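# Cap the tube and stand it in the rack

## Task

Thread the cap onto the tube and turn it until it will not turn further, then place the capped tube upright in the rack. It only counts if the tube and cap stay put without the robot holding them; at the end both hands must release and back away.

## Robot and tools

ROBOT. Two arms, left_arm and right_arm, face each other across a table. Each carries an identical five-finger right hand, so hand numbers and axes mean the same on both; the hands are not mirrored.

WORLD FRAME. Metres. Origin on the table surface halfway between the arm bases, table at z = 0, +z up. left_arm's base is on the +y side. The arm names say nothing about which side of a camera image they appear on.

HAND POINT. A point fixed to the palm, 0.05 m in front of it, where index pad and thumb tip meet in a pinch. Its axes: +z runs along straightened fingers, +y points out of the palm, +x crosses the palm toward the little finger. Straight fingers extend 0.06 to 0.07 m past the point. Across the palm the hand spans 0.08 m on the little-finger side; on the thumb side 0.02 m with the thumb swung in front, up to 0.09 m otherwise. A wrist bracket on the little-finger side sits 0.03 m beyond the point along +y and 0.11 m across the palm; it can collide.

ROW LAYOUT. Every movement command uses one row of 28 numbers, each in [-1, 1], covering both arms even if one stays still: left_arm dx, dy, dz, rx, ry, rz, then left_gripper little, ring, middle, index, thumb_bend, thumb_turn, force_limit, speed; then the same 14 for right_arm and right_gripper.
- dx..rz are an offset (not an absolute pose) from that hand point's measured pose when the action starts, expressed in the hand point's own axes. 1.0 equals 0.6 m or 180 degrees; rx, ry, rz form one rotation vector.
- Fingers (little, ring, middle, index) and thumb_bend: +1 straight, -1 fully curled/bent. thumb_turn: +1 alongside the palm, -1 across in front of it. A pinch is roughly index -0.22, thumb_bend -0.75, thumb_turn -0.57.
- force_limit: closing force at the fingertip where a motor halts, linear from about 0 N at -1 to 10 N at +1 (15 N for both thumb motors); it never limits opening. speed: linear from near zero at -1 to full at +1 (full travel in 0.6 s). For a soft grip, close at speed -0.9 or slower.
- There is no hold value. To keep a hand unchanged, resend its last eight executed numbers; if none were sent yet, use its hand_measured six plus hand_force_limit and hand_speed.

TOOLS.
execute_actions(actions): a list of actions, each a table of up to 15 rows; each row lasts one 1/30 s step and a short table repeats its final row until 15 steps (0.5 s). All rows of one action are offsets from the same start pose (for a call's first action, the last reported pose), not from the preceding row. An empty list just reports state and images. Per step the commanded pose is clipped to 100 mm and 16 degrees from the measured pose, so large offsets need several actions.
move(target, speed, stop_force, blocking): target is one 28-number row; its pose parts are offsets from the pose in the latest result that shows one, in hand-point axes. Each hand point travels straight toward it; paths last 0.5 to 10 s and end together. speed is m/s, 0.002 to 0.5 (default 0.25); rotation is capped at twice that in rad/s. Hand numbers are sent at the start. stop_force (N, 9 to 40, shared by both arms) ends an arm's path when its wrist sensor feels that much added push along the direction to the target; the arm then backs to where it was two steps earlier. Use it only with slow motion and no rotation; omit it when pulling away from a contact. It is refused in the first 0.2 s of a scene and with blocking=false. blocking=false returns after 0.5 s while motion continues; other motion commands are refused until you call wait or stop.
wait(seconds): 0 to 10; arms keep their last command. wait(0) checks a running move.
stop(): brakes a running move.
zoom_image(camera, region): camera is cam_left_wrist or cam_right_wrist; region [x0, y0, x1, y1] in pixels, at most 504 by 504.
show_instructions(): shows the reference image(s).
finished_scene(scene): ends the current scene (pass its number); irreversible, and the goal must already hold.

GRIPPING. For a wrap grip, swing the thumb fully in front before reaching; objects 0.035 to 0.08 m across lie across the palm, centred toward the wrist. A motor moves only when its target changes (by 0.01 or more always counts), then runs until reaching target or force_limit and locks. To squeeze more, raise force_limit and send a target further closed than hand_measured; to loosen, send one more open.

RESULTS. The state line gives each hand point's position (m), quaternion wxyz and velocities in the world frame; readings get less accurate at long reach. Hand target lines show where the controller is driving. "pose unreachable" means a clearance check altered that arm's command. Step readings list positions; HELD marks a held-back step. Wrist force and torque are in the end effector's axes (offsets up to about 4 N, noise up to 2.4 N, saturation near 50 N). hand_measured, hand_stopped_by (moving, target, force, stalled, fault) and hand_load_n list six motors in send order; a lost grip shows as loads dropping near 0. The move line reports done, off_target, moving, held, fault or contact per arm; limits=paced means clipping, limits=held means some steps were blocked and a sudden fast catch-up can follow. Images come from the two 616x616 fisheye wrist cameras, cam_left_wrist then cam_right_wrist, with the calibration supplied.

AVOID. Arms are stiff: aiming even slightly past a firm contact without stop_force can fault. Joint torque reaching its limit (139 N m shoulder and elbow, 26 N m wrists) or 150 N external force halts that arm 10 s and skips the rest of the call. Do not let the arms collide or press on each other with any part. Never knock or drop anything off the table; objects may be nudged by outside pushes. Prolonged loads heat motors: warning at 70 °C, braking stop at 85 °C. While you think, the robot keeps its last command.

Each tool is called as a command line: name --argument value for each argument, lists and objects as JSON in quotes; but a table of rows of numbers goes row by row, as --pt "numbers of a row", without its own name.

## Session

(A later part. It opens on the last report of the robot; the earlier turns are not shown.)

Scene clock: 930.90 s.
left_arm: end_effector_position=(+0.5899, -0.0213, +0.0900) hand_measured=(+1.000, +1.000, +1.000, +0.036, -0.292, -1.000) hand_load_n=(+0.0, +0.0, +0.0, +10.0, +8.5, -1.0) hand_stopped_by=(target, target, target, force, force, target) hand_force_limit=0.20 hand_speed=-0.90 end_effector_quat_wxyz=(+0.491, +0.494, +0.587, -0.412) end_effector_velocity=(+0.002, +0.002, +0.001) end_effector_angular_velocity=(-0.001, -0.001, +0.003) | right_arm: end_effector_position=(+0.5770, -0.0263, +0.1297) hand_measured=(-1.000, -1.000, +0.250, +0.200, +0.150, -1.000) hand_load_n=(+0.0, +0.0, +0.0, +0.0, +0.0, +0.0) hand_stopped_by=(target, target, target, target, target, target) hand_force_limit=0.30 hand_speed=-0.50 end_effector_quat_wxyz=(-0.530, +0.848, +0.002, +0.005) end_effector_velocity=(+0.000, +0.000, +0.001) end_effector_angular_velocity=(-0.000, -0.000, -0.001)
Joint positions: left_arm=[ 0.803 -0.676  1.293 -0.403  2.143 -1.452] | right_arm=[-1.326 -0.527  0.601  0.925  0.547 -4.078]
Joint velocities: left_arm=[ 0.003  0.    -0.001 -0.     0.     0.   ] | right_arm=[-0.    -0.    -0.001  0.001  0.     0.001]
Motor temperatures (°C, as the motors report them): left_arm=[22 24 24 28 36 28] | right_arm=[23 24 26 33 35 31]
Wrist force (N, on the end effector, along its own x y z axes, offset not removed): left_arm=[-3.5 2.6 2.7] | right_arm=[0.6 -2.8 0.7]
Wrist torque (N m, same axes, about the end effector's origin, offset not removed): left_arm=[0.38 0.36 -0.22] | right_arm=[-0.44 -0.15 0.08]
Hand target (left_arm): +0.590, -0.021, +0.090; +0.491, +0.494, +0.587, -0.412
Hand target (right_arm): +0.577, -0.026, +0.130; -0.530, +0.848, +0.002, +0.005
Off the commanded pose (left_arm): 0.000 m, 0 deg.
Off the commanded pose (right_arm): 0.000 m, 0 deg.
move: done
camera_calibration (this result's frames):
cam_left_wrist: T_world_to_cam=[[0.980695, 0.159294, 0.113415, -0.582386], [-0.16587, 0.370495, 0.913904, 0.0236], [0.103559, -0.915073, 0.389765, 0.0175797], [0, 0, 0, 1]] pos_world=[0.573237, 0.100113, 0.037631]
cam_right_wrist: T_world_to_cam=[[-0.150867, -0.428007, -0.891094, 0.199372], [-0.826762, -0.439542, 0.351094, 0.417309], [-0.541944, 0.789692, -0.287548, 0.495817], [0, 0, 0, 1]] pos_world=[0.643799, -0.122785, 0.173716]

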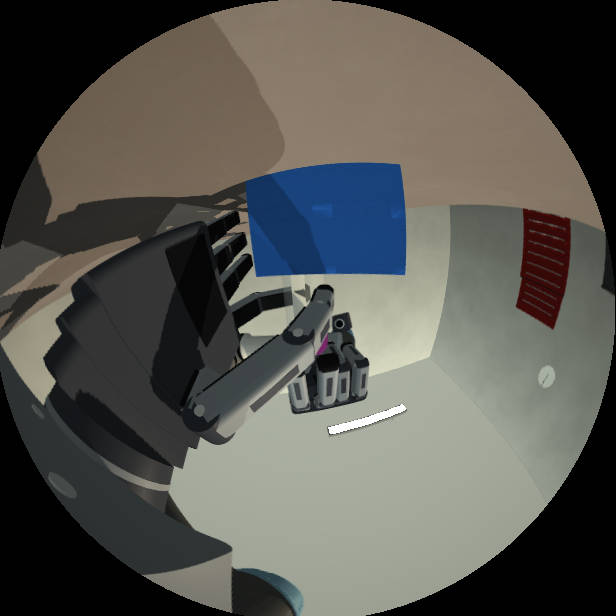

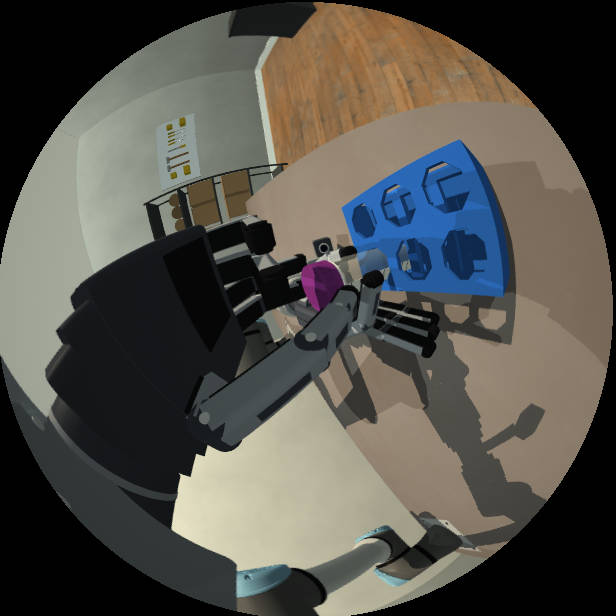

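Better grip. Close, press, turn.

move --target '[0,0,0,0,0,0,1,1,1,-0.35,-0.65,-1,0.2,-0.9,0,-0.001,0.002,0,0,0,-1,-1,-0.3,-0.3,-0.4,-1,0.2,-0.85]'

move --target '[0,0,0,0,0,0,1,1,1,-0.35,-0.65,-1,0.2,-0.9,0,0.0015,0.0007,0,0,0,-1,-1,-0.3,-0.3,-0.4,-1,0.2,-0.85]'

move --target '[0,0,0,0,0,0,1,1,1,-0.35,-0.65,-1,0.2,-0.9,0.004,-0.0058,0.0132,0,0.1985,0.0998,-1,-1,-0.3,-0.3,-0.4,-1,0.2,-0.85]' --speed 0.1

zoom_image --camera "cam_right_wrist" --region '[290,220,410,340]'

Scene clock: 942.63 s.
left_arm: end_effector_position=(+0.5899, -0.0213, +0.0900) hand_measured=(+1.000, +1.000, +1.000, +0.036, -0.292, -1.000) hand_load_n=(+0.0, +0.0, +0.0, +12.0, +7.0, +0.5) hand_stopped_by=(target, target, target, force, force, target) hand_force_limit=0.20 hand_speed=-0.90 end_effector_quat_wxyz=(+0.491, +0.494, +0.587, -0.412) end_effector_velocity=(-0.000, -0.000, +0.000) end_effector_angular_velocity=(-0.000, +0.000, -0.001) | right_arm: end_effector_position=(+0.5770, -0.0249, +0.1297) hand_measured=(-1.000, -1.000, +0.044, -0.004, +0.014, -1.000) hand_load_n=(+0.0, +0.0, +6.5, +8.0, +8.5, -0.5) hand_stopped_by=(target, target, force, force, force, target) hand_force_limit=0.20 hand_speed=-0.85 end_effector_quat_wxyz=(-0.530, +0.848, +0.002, +0.005) end_effector_velocity=(-0.000, +0.000, -0.000) end_effector_angular_velocity=(-0.000, +0.001, -0.000)
Joint positions: left_arm=[ 0.803 -0.676  1.293 -0.403  2.143 -1.452] | right_arm=[-1.325 -0.525  0.596  0.925  0.548 -4.075]
Joint velocities: left_arm=[-0.001 -0.     0.    -0.     0.    -0.   ] | right_arm=[ 0.     0.    -0.     0.     0.     0.001]
Motor temperatures (°C, as the motors report them): left_arm=[22 24 24 28 36 28] | right_arm=[23 24 26 33 35 31]
Wrist force (N, on the end effector, along its own x y z axes, offset not removed): left_arm=[-2.2 -0.3 4.5] | right_arm=[-3.5 -3.8 3.4]
Wrist torque (N m, same axes, about the end effector's origin, offset not removed): left_arm=[0.27 0.58 -0.36] | right_arm=[0.28 0.51 -0.26]
Hand target (left_arm): +0.590, -0.021, +0.090; +0.491, +0.494, +0.587, -0.412
Hand target (right_arm): +0.577, -0.025, +0.130; -0.530, +0.848, +0.002, +0.005
Off the commanded pose (left_arm): 0.000 m, 0 deg.
Off the commanded pose (right_arm): 0.000 m, 0 deg.
move: done
camera_calibration (this result's frames):
cam_left_wrist: T_world_to_cam=[[0.980695, 0.159294, 0.113415, -0.582386], [-0.16587, 0.370495, 0.913904, 0.0236001], [0.10356, -0.915073, 0.389765, 0.0175796], [0, 0, 0, 1]] pos_world=[0.573237, 0.100113, 0.037631]
cam_right_wrist: T_world_to_cam=[[-0.150779, -0.427985, -0.89112, 0.199931], [-0.826758, -0.439607, 0.351022, 0.417906], [-0.541974, 0.789667, -0.287557, 0.494746], [0, 0, 0, 1]] pos_world=[0.643792, -0.121403, 0.173736]

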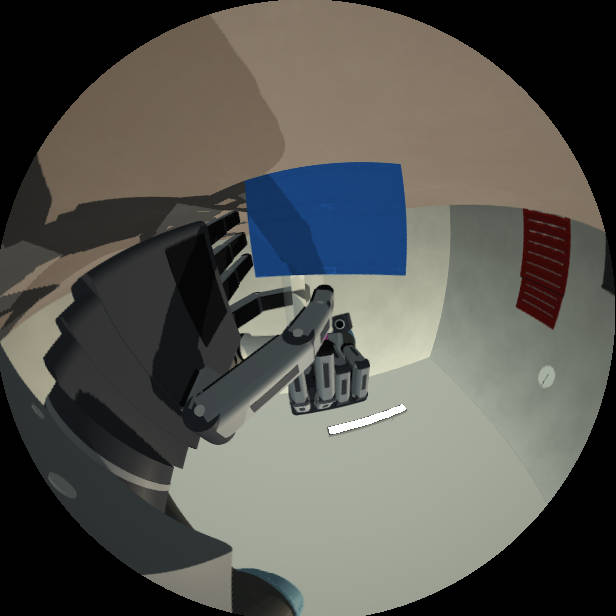

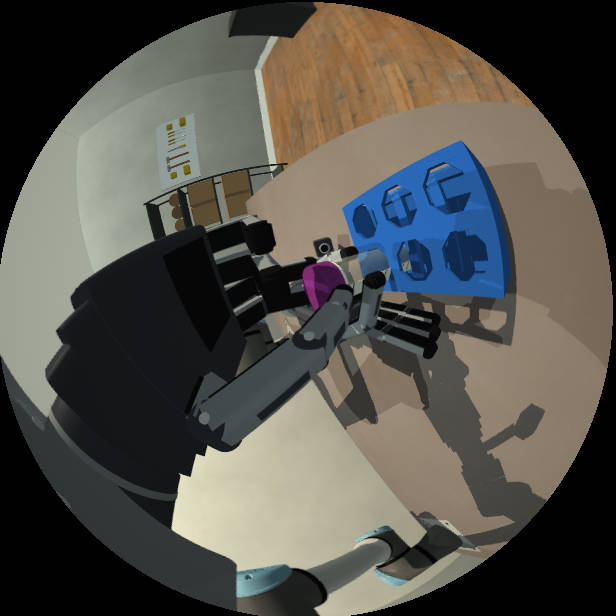

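Scene clock: 943.33 s.
left_arm: end_effector_position=(+0.5899, -0.0213, +0.0899) hand_measured=(+1.000, +1.000, +1.000, +0.036, -0.292, -1.000) hand_load_n=(+0.0, +0.0, +0.0, +12.0, +7.0, +0.0) hand_stopped_by=(target, target, target, force, force, target) hand_force_limit=0.20 hand_speed=-0.90 end_effector_quat_wxyz=(+0.491, +0.494, +0.587, -0.412) end_effector_velocity=(-0.001, -0.001, +0.000) end_effector_angular_velocity=(-0.001, -0.001, -0.002) | right_arm: end_effector_position=(+0.5770, -0.0249, +0.1288) hand_measured=(-1.000, -1.000, +0.044, -0.004, +0.014, -1.000) hand_load_n=(+0.0, +0.0, +7.0, +8.0, +7.5, -0.5) hand_stopped_by=(target, target, force, force, force, target) hand_force_limit=0.20 hand_speed=-0.85 end_effector_quat_wxyz=(-0.530, +0.848, +0.002, +0.005) end_effector_velocity=(-0.000, -0.000, -0.000) end_effector_angular_velocity=(-0.000, +0.001, -0.001)
Joint positions: left_arm=[ 0.803 -0.676  1.293 -0.403  2.143 -1.452] | right_arm=[-1.325 -0.525  0.598  0.923  0.548 -4.075]
Joint velocities: left_arm=[-0.001 -0.     0.    -0.001  0.001  0.   ] | right_arm=[ 0.    -0.     0.001 -0.001  0.     0.002]
Motor temperatures (°C, as the motors report them): left_arm=[22 24 24 28 36 28] | right_arm=[23 24 26 33 35 31]
Wrist force (N, on the end effector, along its own x y z axes, offset not removed): left_arm=[1.1 2.3 7.6] | right_arm=[-2.8 -12.2 -3.6]
Wrist torque (N m, same axes, about the end effector's origin, offset not removed): left_arm=[0.15 0.28 -0.14] | right_arm=[0.25 0.64 -0.06]
Hand target (left_arm): +0.590, -0.021, +0.090; +0.491, +0.494, +0.587, -0.412
Hand target (right_arm): +0.577, -0.025, +0.129; -0.530, +0.848, +0.002, +0.005
Off the commanded pose (left_arm): 0.000 m, 0 deg.
Off the commanded pose (right_arm): 0.000 m, 0 deg.
move: done
camera_calibration (this result's frames):
cam_left_wrist: T_world_to_cam=[[0.980696, 0.159292, 0.113405, -0.582383], [-0.165859, 0.370483, 0.913911, 0.0236064], [0.103564, -0.915078, 0.389752, 0.0175849], [0, 0, 0, 1]] pos_world=[0.573235, 0.100115, 0.0376172]
cam_right_wrist: T_world_to_cam=[[-0.150779, -0.427985, -0.89112, 0.199096], [-0.826758, -0.439607, 0.351022, 0.41823], [-0.541975, 0.789667, -0.287557, 0.494476], [0, 0, 0, 1]] pos_world=[0.643788, -0.121405, 0.1728]

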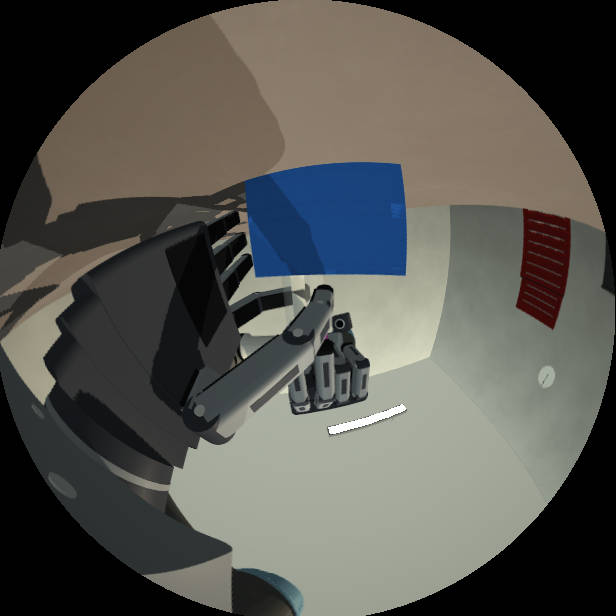

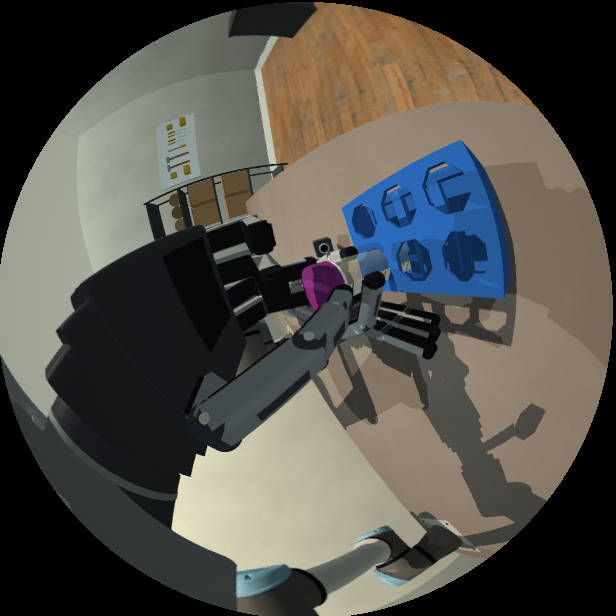

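Scene clock: 947.17 s.
left_arm: end_effector_position=(+0.5899, -0.0213, +0.0899) hand_measured=(+1.000, +1.000, +1.000, +0.036, -0.292, -1.000) hand_load_n=(+0.0, +0.0, +0.0, +10.0, +7.0, -0.5) hand_stopped_by=(target, target, target, force, force, target) hand_force_limit=0.20 hand_speed=-0.90 end_effector_quat_wxyz=(+0.491, +0.494, +0.587, -0.412) end_effector_velocity=(+0.001, +0.001, -0.000) end_effector_angular_velocity=(+0.001, +0.001, +0.002) | right_arm: end_effector_position=(+0.5792, -0.0164, +0.1282) hand_measured=(-1.000, -1.000, +0.046, -0.004, +0.014, -1.000) hand_load_n=(+0.0, +0.0, +6.5, +6.5, +8.0, -2.5) hand_stopped_by=(target, target, force, force, force, target) hand_force_limit=0.20 hand_speed=-0.85 end_effector_quat_wxyz=(+0.499, -0.796, +0.290, -0.182) end_effector_velocity=(-0.000, -0.000, -0.001) end_effector_angular_velocity=(-0.001, +0.000, -0.012)
Joint positions: left_arm=[ 0.803 -0.676  1.293 -0.403  2.143 -1.452] | right_arm=[-1.196 -0.921  1.236  0.173  1.185 -3.339]
Joint velocities: left_arm=[ 0.001  0.     0.     0.001 -0.    -0.   ] | right_arm=[ 0.004 -0.002  0.005 -0.004  0.014  0.007]
Motor temperatures (°C, as the motors report them): left_arm=[22 24 24 28 36 28] | right_arm=[23 24 26 33 35 31]
Wrist force (N, on the end effector, along its own x y z axes, offset not removed): left_arm=[-4.7 -1.7 5.5] | right_arm=[-1.6 -6.4 -2.8]
Wrist torque (N m, same axes, about the end effector's origin, offset not removed): left_arm=[-0.02 0.39 -0.44] | right_arm=[0.16 0.07 -0.19]
Hand target (left_arm): +0.590, -0.021, +0.090; +0.491, +0.494, +0.587, -0.412
Hand target (right_arm): +0.579, -0.016, +0.128; -0.499, +0.796, -0.290, +0.183
Off the commanded pose (left_arm): 0.000 m, 0 deg.
Off the commanded pose (right_arm): 0.000 m, 0 deg.
move: done
camera_calibration (this result's frames):
cam_left_wrist: T_world_to_cam=[[0.980696, 0.159293, 0.113408, -0.582385], [-0.165862, 0.370487, 0.913909, 0.0236067], [0.103563, -0.915077, 0.389755, 0.0175832], [0, 0, 0, 1]] pos_world=[0.573237, 0.100114, 0.0376194]
cam_right_wrist: T_world_to_cam=[[-0.395863, -0.223885, -0.8906, 0.347784], [-0.913994, 0.189972, 0.358505, 0.483908], [0.0889249, 0.955922, -0.279832, 0.125097], [0, 0, 0, 1]] pos_world=[0.56884, -0.133648, 0.171259]

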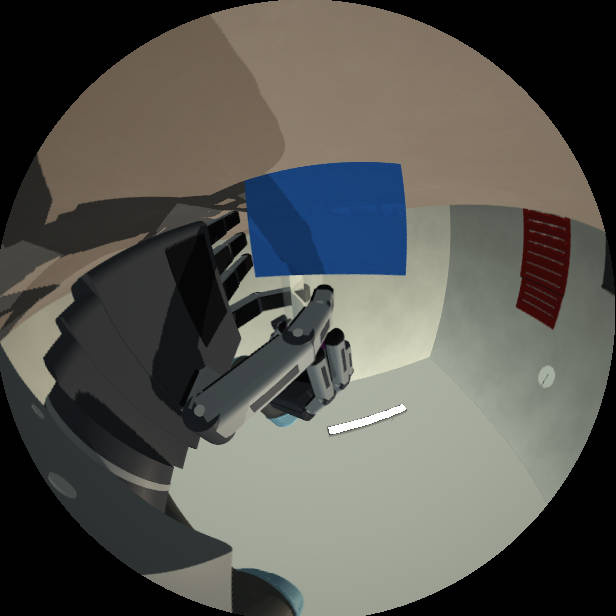

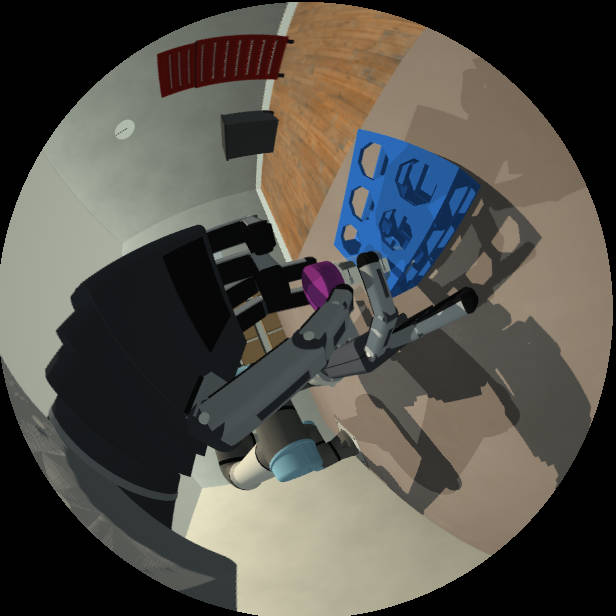

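Region (290, 220, 410, 340) of cam_right_wrist's 616x616 image, scaled by 4.200, with more detail than that image has.

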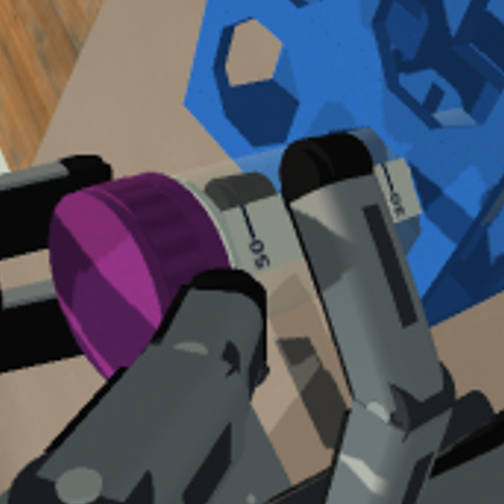

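Descending cleanly. Continue.

move --target '[0,0,0,0,0,0,1,1,1,-0.35,-0.65,-1,0.2,-0.9,0.0045,-0.0057,0.0139,0,0.1985,0.0998,-1,-1,-0.3,-0.3,-0.4,-1,0.2,-0.85]' --speed 0.1

move --target '[0,0,0,0,0,0,1,1,1,-0.35,-0.65,-1,0.2,-0.9,0.0193,0.0083,-0.0192,0,-0.397,-0.1996,-1,-1,0.25,0.2,0.15,-1,0.3,1]' --speed 0.4

move --target '[0,0,0,0,0,0,1,1,1,-0.35,-0.65,-1,0.2,-0.9,0,0,0,0,0,0,-1,-1,-0.3,-0.3,-0.4,-1,0.2,-0.85]'

move --target '[0,0,0,0,0,0,1,1,1,-0.35,-0.65,-1,0.2,-0.9,0,0.0015,0.0007,0,0,0,-1,-1,-0.3,-0.3,-0.4,-1,0.2,-0.85]'

move --target '[0,0,0,0,0,0,1,1,1,-0.35,-0.65,-1,0.2,-0.9,0.004,-0.0058,0.0132,0,0.1985,0.0998,-1,-1,-0.3,-0.3,-0.4,-1,0.2,-0.85]' --speed 0.1

zoom_image --camera "cam_right_wrist" --region '[290,220,410,340]'

Scene clock: 965.10 s.
left_arm: end_effector_position=(+0.5900, -0.0213, +0.0899) hand_measured=(+1.000, +1.000, +1.000, +0.036, -0.290, -1.000) hand_load_n=(+0.0, +0.0, +0.0, +5.0, +9.5, -1.0) hand_stopped_by=(target, target, target, force, force, target) hand_force_limit=0.20 hand_speed=-0.90 end_effector_quat_wxyz=(+0.491, +0.494, +0.587, -0.412) end_effector_velocity=(+0.000, -0.000, -0.000) end_effector_angular_velocity=(+0.001, -0.000, +0.001) | right_arm: end_effector_position=(+0.5872, -0.0113, +0.1275) hand_measured=(-1.000, -1.000, +0.046, -0.004, +0.014, -1.000) hand_load_n=(+0.0, +0.0, +5.0, +5.0, +8.5, -4.0) hand_stopped_by=(target, target, force, force, force, target) hand_force_limit=0.20 hand_speed=-0.85 end_effector_quat_wxyz=(+0.408, -0.648, +0.547, -0.337) end_effector_velocity=(+0.000, +0.000, +0.000) end_effector_angular_velocity=(-0.001, +0.001, -0.010)
Joint positions: left_arm=[ 0.803 -0.676  1.293 -0.403  2.143 -1.452] | right_arm=[-0.969 -0.86   1.135  0.231  2.006 -2.902]
Joint velocities: left_arm=[-0.     0.    -0.     0.001 -0.001  0.   ] | right_arm=[ 0.003  0.005 -0.01   0.009  0.012  0.007]
Motor temperatures (°C, as the motors report them): left_arm=[22 24 24 28 36 28] | right_arm=[23 24 26 33 35 31]
Wrist force (N, on the end effector, along its own x y z axes, offset not removed): left_arm=[-0.3 4.4 -2.3] | right_arm=[-2.2 -7.4 -8.5]
Wrist torque (N m, same axes, about the end effector's origin, offset not removed): left_arm=[0.25 -0.01 -0.22] | right_arm=[-0.15 0.64 -0.28]
Hand target (left_arm): +0.590, -0.021, +0.090; +0.491, +0.494, +0.587, -0.412
Hand target (right_arm): +0.587, -0.011, +0.128; -0.408, +0.648, -0.547, +0.338
Off the commanded pose (left_arm): 0.000 m, 0 deg.
Off the commanded pose (right_arm): 0.000 m, 0 deg.
move: done
camera_calibration (this result's frames):
cam_left_wrist: T_world_to_cam=[[0.980694, 0.159301, 0.113409, -0.582386], [-0.165866, 0.370484, 0.913909, 0.0236093], [0.103571, -0.915076, 0.389754, 0.0175795], [0, 0, 0, 1]] pos_world=[0.573238, 0.100115, 0.0376193]
cam_right_wrist: T_world_to_cam=[[-0.452631, 0.0905082, -0.887093, 0.387945], [-0.576801, 0.728955, 0.368681, 0.297242], [0.680019, 0.678552, -0.277742, -0.231155], [0, 0, 0, 1]] pos_world=[0.504235, -0.0949373, 0.170354]

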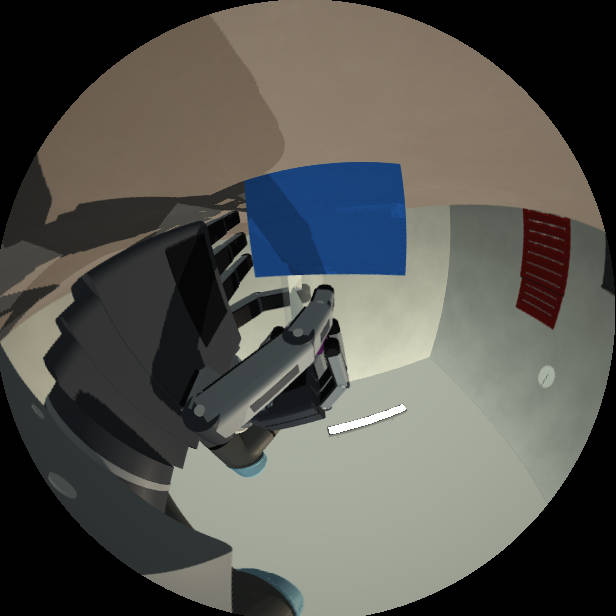

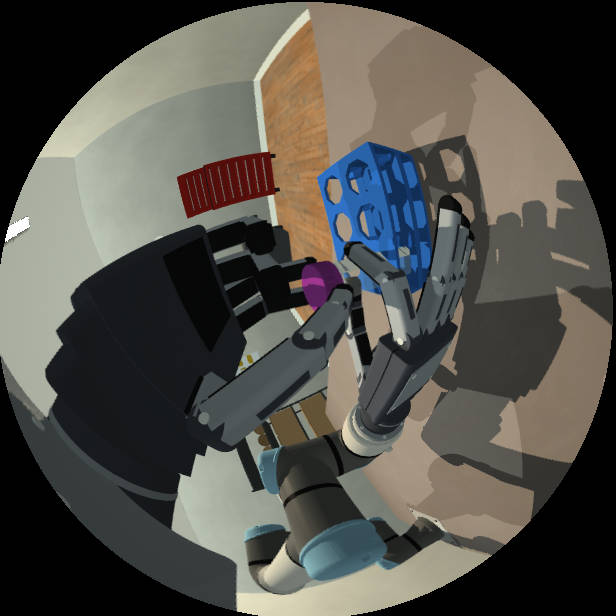

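Scene clock: 967.63 s.
left_arm: end_effector_position=(+0.5900, -0.0213, +0.0899) hand_measured=(+1.000, +1.000, +1.000, +0.036, -0.290, -1.000) hand_load_n=(+0.0, +0.0, +0.0, +7.0, +6.5, -0.5) hand_stopped_by=(target, target, target, force, force, target) hand_force_limit=0.20 hand_speed=-0.90 end_effector_quat_wxyz=(+0.491, +0.494, +0.587, -0.412) end_effector_velocity=(-0.001, -0.000, -0.000) end_effector_angular_velocity=(+0.000, +0.001, -0.001) | right_arm: end_effector_position=(+0.5769, -0.0248, +0.1284) hand_measured=(-1.000, -1.000, +0.250, +0.200, +0.150, -1.000) hand_load_n=(+0.0, +0.0, +0.0, +0.0, +0.0, +0.0) hand_stopped_by=(target, target, target, target, target, target) hand_force_limit=0.30 hand_speed=1.00 end_effector_quat_wxyz=(-0.531, +0.847, +0.002, +0.005) end_effector_velocity=(+0.000, +0.001, +0.000) end_effector_angular_velocity=(-0.006, +0.005, +0.012)
Joint positions: left_arm=[ 0.803 -0.676  1.293 -0.403  2.143 -1.452] | right_arm=[-1.325 -0.525  0.599  0.921  0.547 -4.076]
Joint velocities: left_arm=[-0.001  0.     0.001 -0.     0.    -0.   ] | right_arm=[ 0.001  0.022 -0.04   0.043 -0.002 -0.021]
Motor temperatures (°C, as the motors report them): left_arm=[22 24 24 28 36 28] | right_arm=[23 24 26 33 35 31]
Wrist force (N, on the end effector, along its own x y z axes, offset not removed): left_arm=[-3.4 -0.6 -4.9] | right_arm=[-1.8 0.8 0.1]
Wrist torque (N m, same axes, about the end effector's origin, offset not removed): left_arm=[0.48 0.20 -0.37] | right_arm=[0.22 0.38 0.01]
Hand target (left_arm): +0.590, -0.021, +0.090; +0.491, +0.494, +0.587, -0.412
Hand target (right_arm): +0.577, -0.025, +0.128; -0.531, +0.848, +0.003, +0.005
Off the commanded pose (left_arm): 0.000 m, 0 deg.
Off the commanded pose (right_arm): 0.000 m, 0 deg.
move: done
camera_calibration (this result's frames):
cam_left_wrist: T_world_to_cam=[[0.980693, 0.159306, 0.11341, -0.582387], [-0.165869, 0.370482, 0.913909, 0.0236111], [0.103575, -0.915076, 0.389754, 0.0175774], [0, 0, 0, 1]] pos_world=[0.573238, 0.100115, 0.0376192]
cam_right_wrist: T_world_to_cam=[[-0.149788, -0.427328, -0.891602, 0.198294], [-0.82662, -0.440634, 0.350059, 0.418343], [-0.54246, 0.789451, -0.287236, 0.494472], [0, 0, 0, 1]] pos_world=[0.643744, -0.121289, 0.172385]

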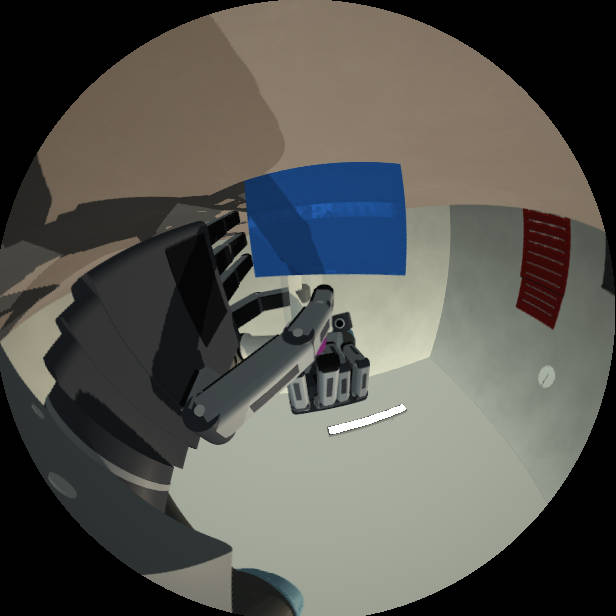

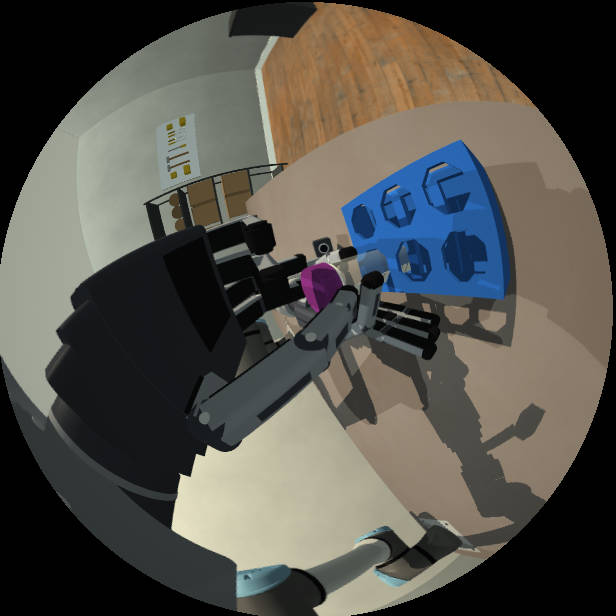

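Scene clock: 969.03 s.
left_arm: end_effector_position=(+0.5900, -0.0213, +0.0899) hand_measured=(+1.000, +1.000, +1.000, +0.036, -0.290, -1.000) hand_load_n=(+0.0, +0.0, +0.0, +9.5, +5.5, +0.0) hand_stopped_by=(target, target, target, force, force, target) hand_force_limit=0.20 hand_speed=-0.90 end_effector_quat_wxyz=(+0.491, +0.494, +0.587, -0.412) end_effector_velocity=(-0.000, -0.000, +0.000) end_effector_angular_velocity=(-0.001, -0.001, -0.000) | right_arm: end_effector_position=(+0.5769, -0.0248, +0.1284) hand_measured=(-1.000, -1.000, +0.046, +0.012, -0.006, -1.000) hand_load_n=(+0.0, +0.0, +9.5, +5.5, +8.5, +0.0) hand_stopped_by=(target, target, force, force, force, target) hand_force_limit=0.20 hand_speed=-0.85 end_effector_quat_wxyz=(-0.531, +0.847, +0.002, +0.005) end_effector_velocity=(-0.000, +0.000, +0.001) end_effector_angular_velocity=(+0.000, -0.000, -0.000)
Joint positions: left_arm=[ 0.803 -0.676  1.293 -0.403  2.143 -1.452] | right_arm=[-1.324 -0.525  0.599  0.921  0.547 -4.076]
Joint velocities: left_arm=[-0.001 -0.    -0.    -0.    -0.     0.   ] | right_arm=[ 0.    -0.001  0.001 -0.001  0.     0.001]
Motor temperatures (°C, as the motors report them): left_arm=[22 24 24 28 36 28] | right_arm=[23 24 26 33 35 31]
Wrist force (N, on the end effector, along its own x y z axes, offset not removed): left_arm=[-2.1 -0.8 4.4] | right_arm=[-1.0 -4.3 4.2]
Wrist torque (N m, same axes, about the end effector's origin, offset not removed): left_arm=[0.07 0.18 -0.05] | right_arm=[-0.09 -0.03 -0.02]
Hand target (left_arm): +0.590, -0.021, +0.090; +0.491, +0.494, +0.587, -0.412
Hand target (right_arm): +0.577, -0.025, +0.128; -0.531, +0.847, +0.002, +0.005
Off the commanded pose (left_arm): 0.000 m, 0 deg.
Off the commanded pose (right_arm): 0.000 m, 0 deg.
move: done
camera_calibration (this result's frames):
cam_left_wrist: T_world_to_cam=[[0.980693, 0.159306, 0.11341, -0.582387], [-0.165869, 0.370482, 0.913909, 0.023611], [0.103575, -0.915076, 0.389754, 0.0175774], [0, 0, 0, 1]] pos_world=[0.573238, 0.100115, 0.0376192]
cam_right_wrist: T_world_to_cam=[[-0.149749, -0.427278, -0.891633, 0.198309], [-0.826589, -0.44072, 0.350022, 0.418309], [-0.542517, 0.78943, -0.287186, 0.494463], [0, 0, 0, 1]] pos_world=[0.643722, -0.121253, 0.172404]

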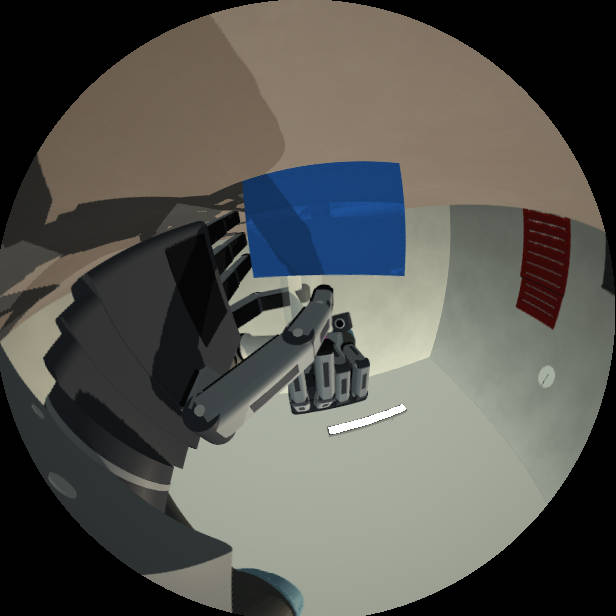

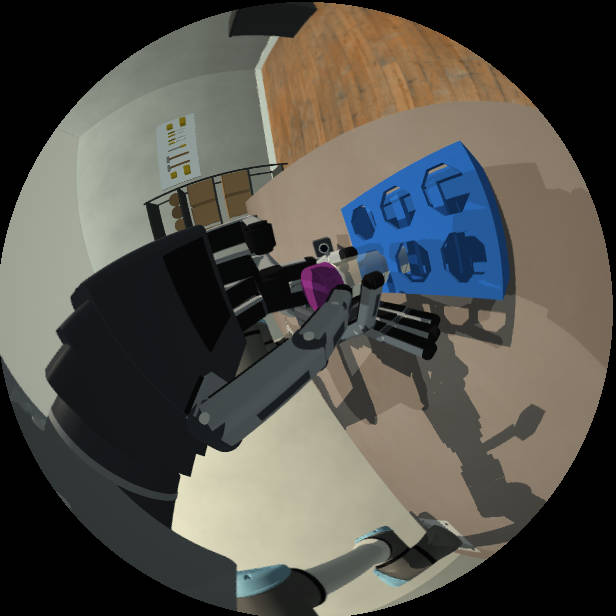

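Scene clock: 969.73 s.
left_arm: end_effector_position=(+0.5900, -0.0213, +0.0899) hand_measured=(+1.000, +1.000, +1.000, +0.036, -0.290, -1.000) hand_load_n=(+0.0, +0.0, +0.0, +9.0, +5.5, -0.5) hand_stopped_by=(target, target, target, force, force, target) hand_force_limit=0.20 hand_speed=-0.90 end_effector_quat_wxyz=(+0.491, +0.494, +0.587, -0.412) end_effector_velocity=(+0.001, +0.000, +0.000) end_effector_angular_velocity=(-0.001, -0.001, +0.001) | right_arm: end_effector_position=(+0.5769, -0.0248, +0.1277) hand_measured=(-1.000, -1.000, +0.046, +0.012, -0.006, -1.000) hand_load_n=(+0.0, +0.0, +10.0, +5.5, +7.5, +0.0) hand_stopped_by=(target, target, force, force, force, target) hand_force_limit=0.20 hand_speed=-0.85 end_effector_quat_wxyz=(-0.531, +0.847, +0.002, +0.006) end_effector_velocity=(-0.001, -0.000, -0.001) end_effector_angular_velocity=(-0.001, +0.003, +0.000)
Joint positions: left_arm=[ 0.803 -0.676  1.293 -0.403  2.143 -1.452] | right_arm=[-1.324 -0.525  0.601  0.919  0.547 -4.076]
Joint velocities: left_arm=[ 0.     0.     0.    -0.002 -0.001 -0.   ] | right_arm=[-0.     0.     0.002  0.001 -0.001 -0.   ]
Motor temperatures (°C, as the motors report them): left_arm=[22 24 24 28 36 28] | right_arm=[23 24 26 33 35 31]
Wrist force (N, on the end effector, along its own x y z axes, offset not removed): left_arm=[0.1 1.7 4.6] | right_arm=[0.3 -14.8 -1.4]
Wrist torque (N m, same axes, about the end effector's origin, offset not removed): left_arm=[0.37 -0.16 -0.13] | right_arm=[-0.22 -0.08 0.08]
Hand target (left_arm): +0.590, -0.021, +0.090; +0.491, +0.494, +0.587, -0.412
Hand target (right_arm): +0.577, -0.025, +0.127; -0.531, +0.847, +0.002, +0.005
Off the commanded pose (left_arm): 0.000 m, 0 deg.
Off the commanded pose (right_arm): 0.000 m, 0 deg.
move: done
camera_calibration (this result's frames):
cam_left_wrist: T_world_to_cam=[[0.980694, 0.159306, 0.11341, -0.582387], [-0.165869, 0.370482, 0.913909, 0.023611], [0.103575, -0.915076, 0.389754, 0.0175774], [0, 0, 0, 1]] pos_world=[0.573238, 0.100115, 0.0376192]
cam_right_wrist: T_world_to_cam=[[-0.149515, -0.427212, -0.891703, 0.197525], [-0.826687, -0.440738, 0.34977, 0.418663], [-0.542433, 0.789455, -0.287274, 0.494218], [0, 0, 0, 1]] pos_world=[0.643717, -0.121257, 0.171675]

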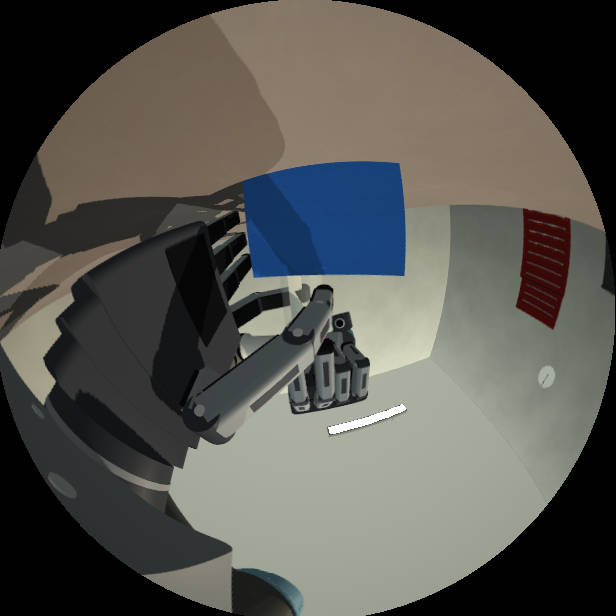

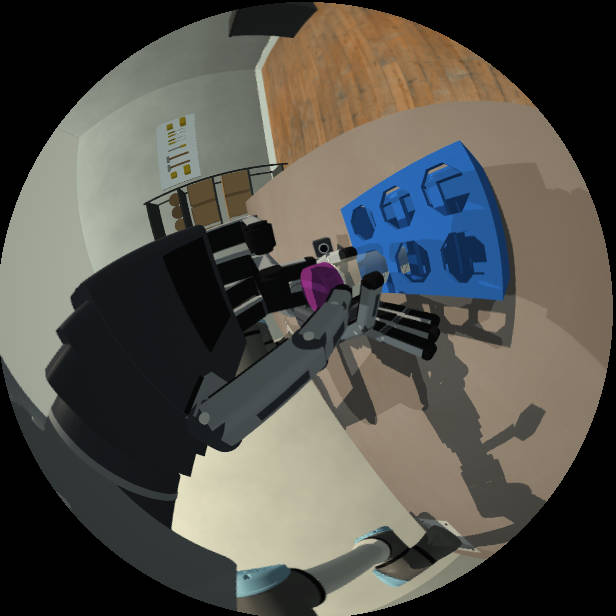

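Scene clock: 973.57 s.
left_arm: end_effector_position=(+0.5900, -0.0213, +0.0899) hand_measured=(+1.000, +1.000, +1.000, +0.036, -0.290, -1.000) hand_load_n=(+0.0, +0.0, +0.0, +5.5, +7.5, -0.5) hand_stopped_by=(target, target, target, force, force, target) hand_force_limit=0.20 hand_speed=-0.90 end_effector_quat_wxyz=(+0.491, +0.494, +0.587, -0.412) end_effector_velocity=(+0.000, -0.000, +0.000) end_effector_angular_velocity=(-0.001, -0.001, +0.000) | right_arm: end_effector_position=(+0.5791, -0.0163, +0.1271) hand_measured=(-1.000, -1.000, +0.046, +0.012, -0.006, -1.000) hand_load_n=(+0.0, +0.0, +8.5, +4.5, +8.0, -1.0) hand_stopped_by=(target, target, force, force, force, target) hand_force_limit=0.20 hand_speed=-0.85 end_effector_quat_wxyz=(+0.500, -0.796, +0.290, -0.182) end_effector_velocity=(-0.000, +0.000, +0.000) end_effector_angular_velocity=(-0.001, +0.000, -0.011)
Joint positions: left_arm=[ 0.803 -0.676  1.293 -0.403  2.143 -1.452] | right_arm=[-1.196 -0.92   1.239  0.169  1.184 -3.339]
Joint velocities: left_arm=[-0. -0. -0. -0. -0. -0.] | right_arm=[ 0.004 -0.002  0.003 -0.003  0.013  0.007]
Motor temperatures (°C, as the motors report them): left_arm=[22 24 24 28 36 28] | right_arm=[23 24 26 33 35 31]
Wrist force (N, on the end effector, along its own x y z axes, offset not removed): left_arm=[0.5 2.5 1.9] | right_arm=[-3.3 -6.5 -3.9]
Wrist torque (N m, same axes, about the end effector's origin, offset not removed): left_arm=[0.34 -0.10 -0.21] | right_arm=[-0.13 0.05 0.12]
Hand target (left_arm): +0.590, -0.021, +0.090; +0.491, +0.494, +0.587, -0.412
Hand target (right_arm): +0.579, -0.016, +0.127; -0.500, +0.795, -0.290, +0.183
Off the commanded pose (left_arm): 0.000 m, 0 deg.
Off the commanded pose (right_arm): 0.000 m, 0 deg.
move: done
camera_calibration (this result's frames):
cam_left_wrist: T_world_to_cam=[[0.980694, 0.159306, 0.11341, -0.582387], [-0.165869, 0.370482, 0.913909, 0.0236111], [0.103575, -0.915076, 0.389754, 0.0175774], [0, 0, 0, 1]] pos_world=[0.573238, 0.100115, 0.0376192]
cam_right_wrist: T_world_to_cam=[[-0.394791, -0.223345, -0.891211, 0.346266], [-0.914518, 0.188747, 0.357814, 0.484524], [0.0882971, 0.956291, -0.278769, 0.124911], [0, 0, 0, 1]] pos_world=[0.568779, -0.133567, 0.170048]

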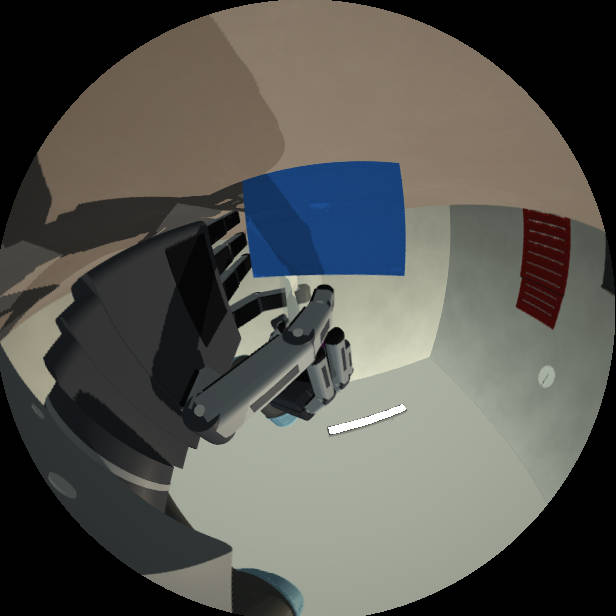

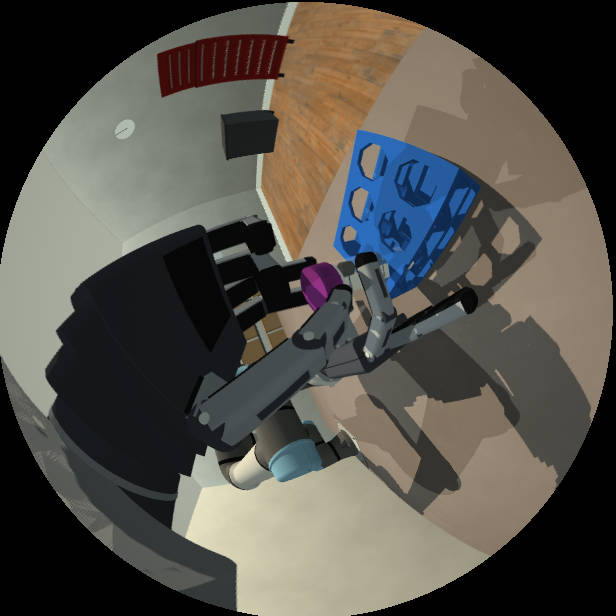

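Region (290, 220, 410, 340) of cam_right_wrist's 616x616 image, scaled by 4.200, with more detail than that image has.

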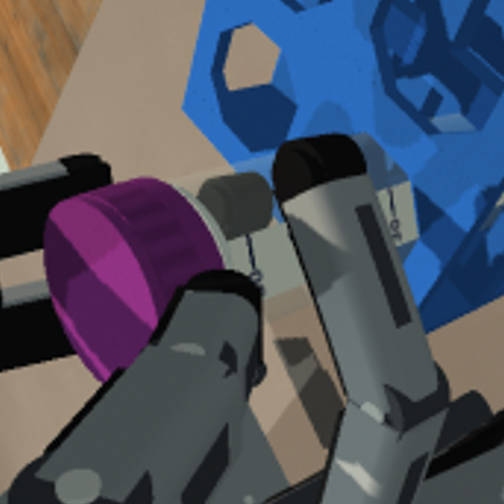

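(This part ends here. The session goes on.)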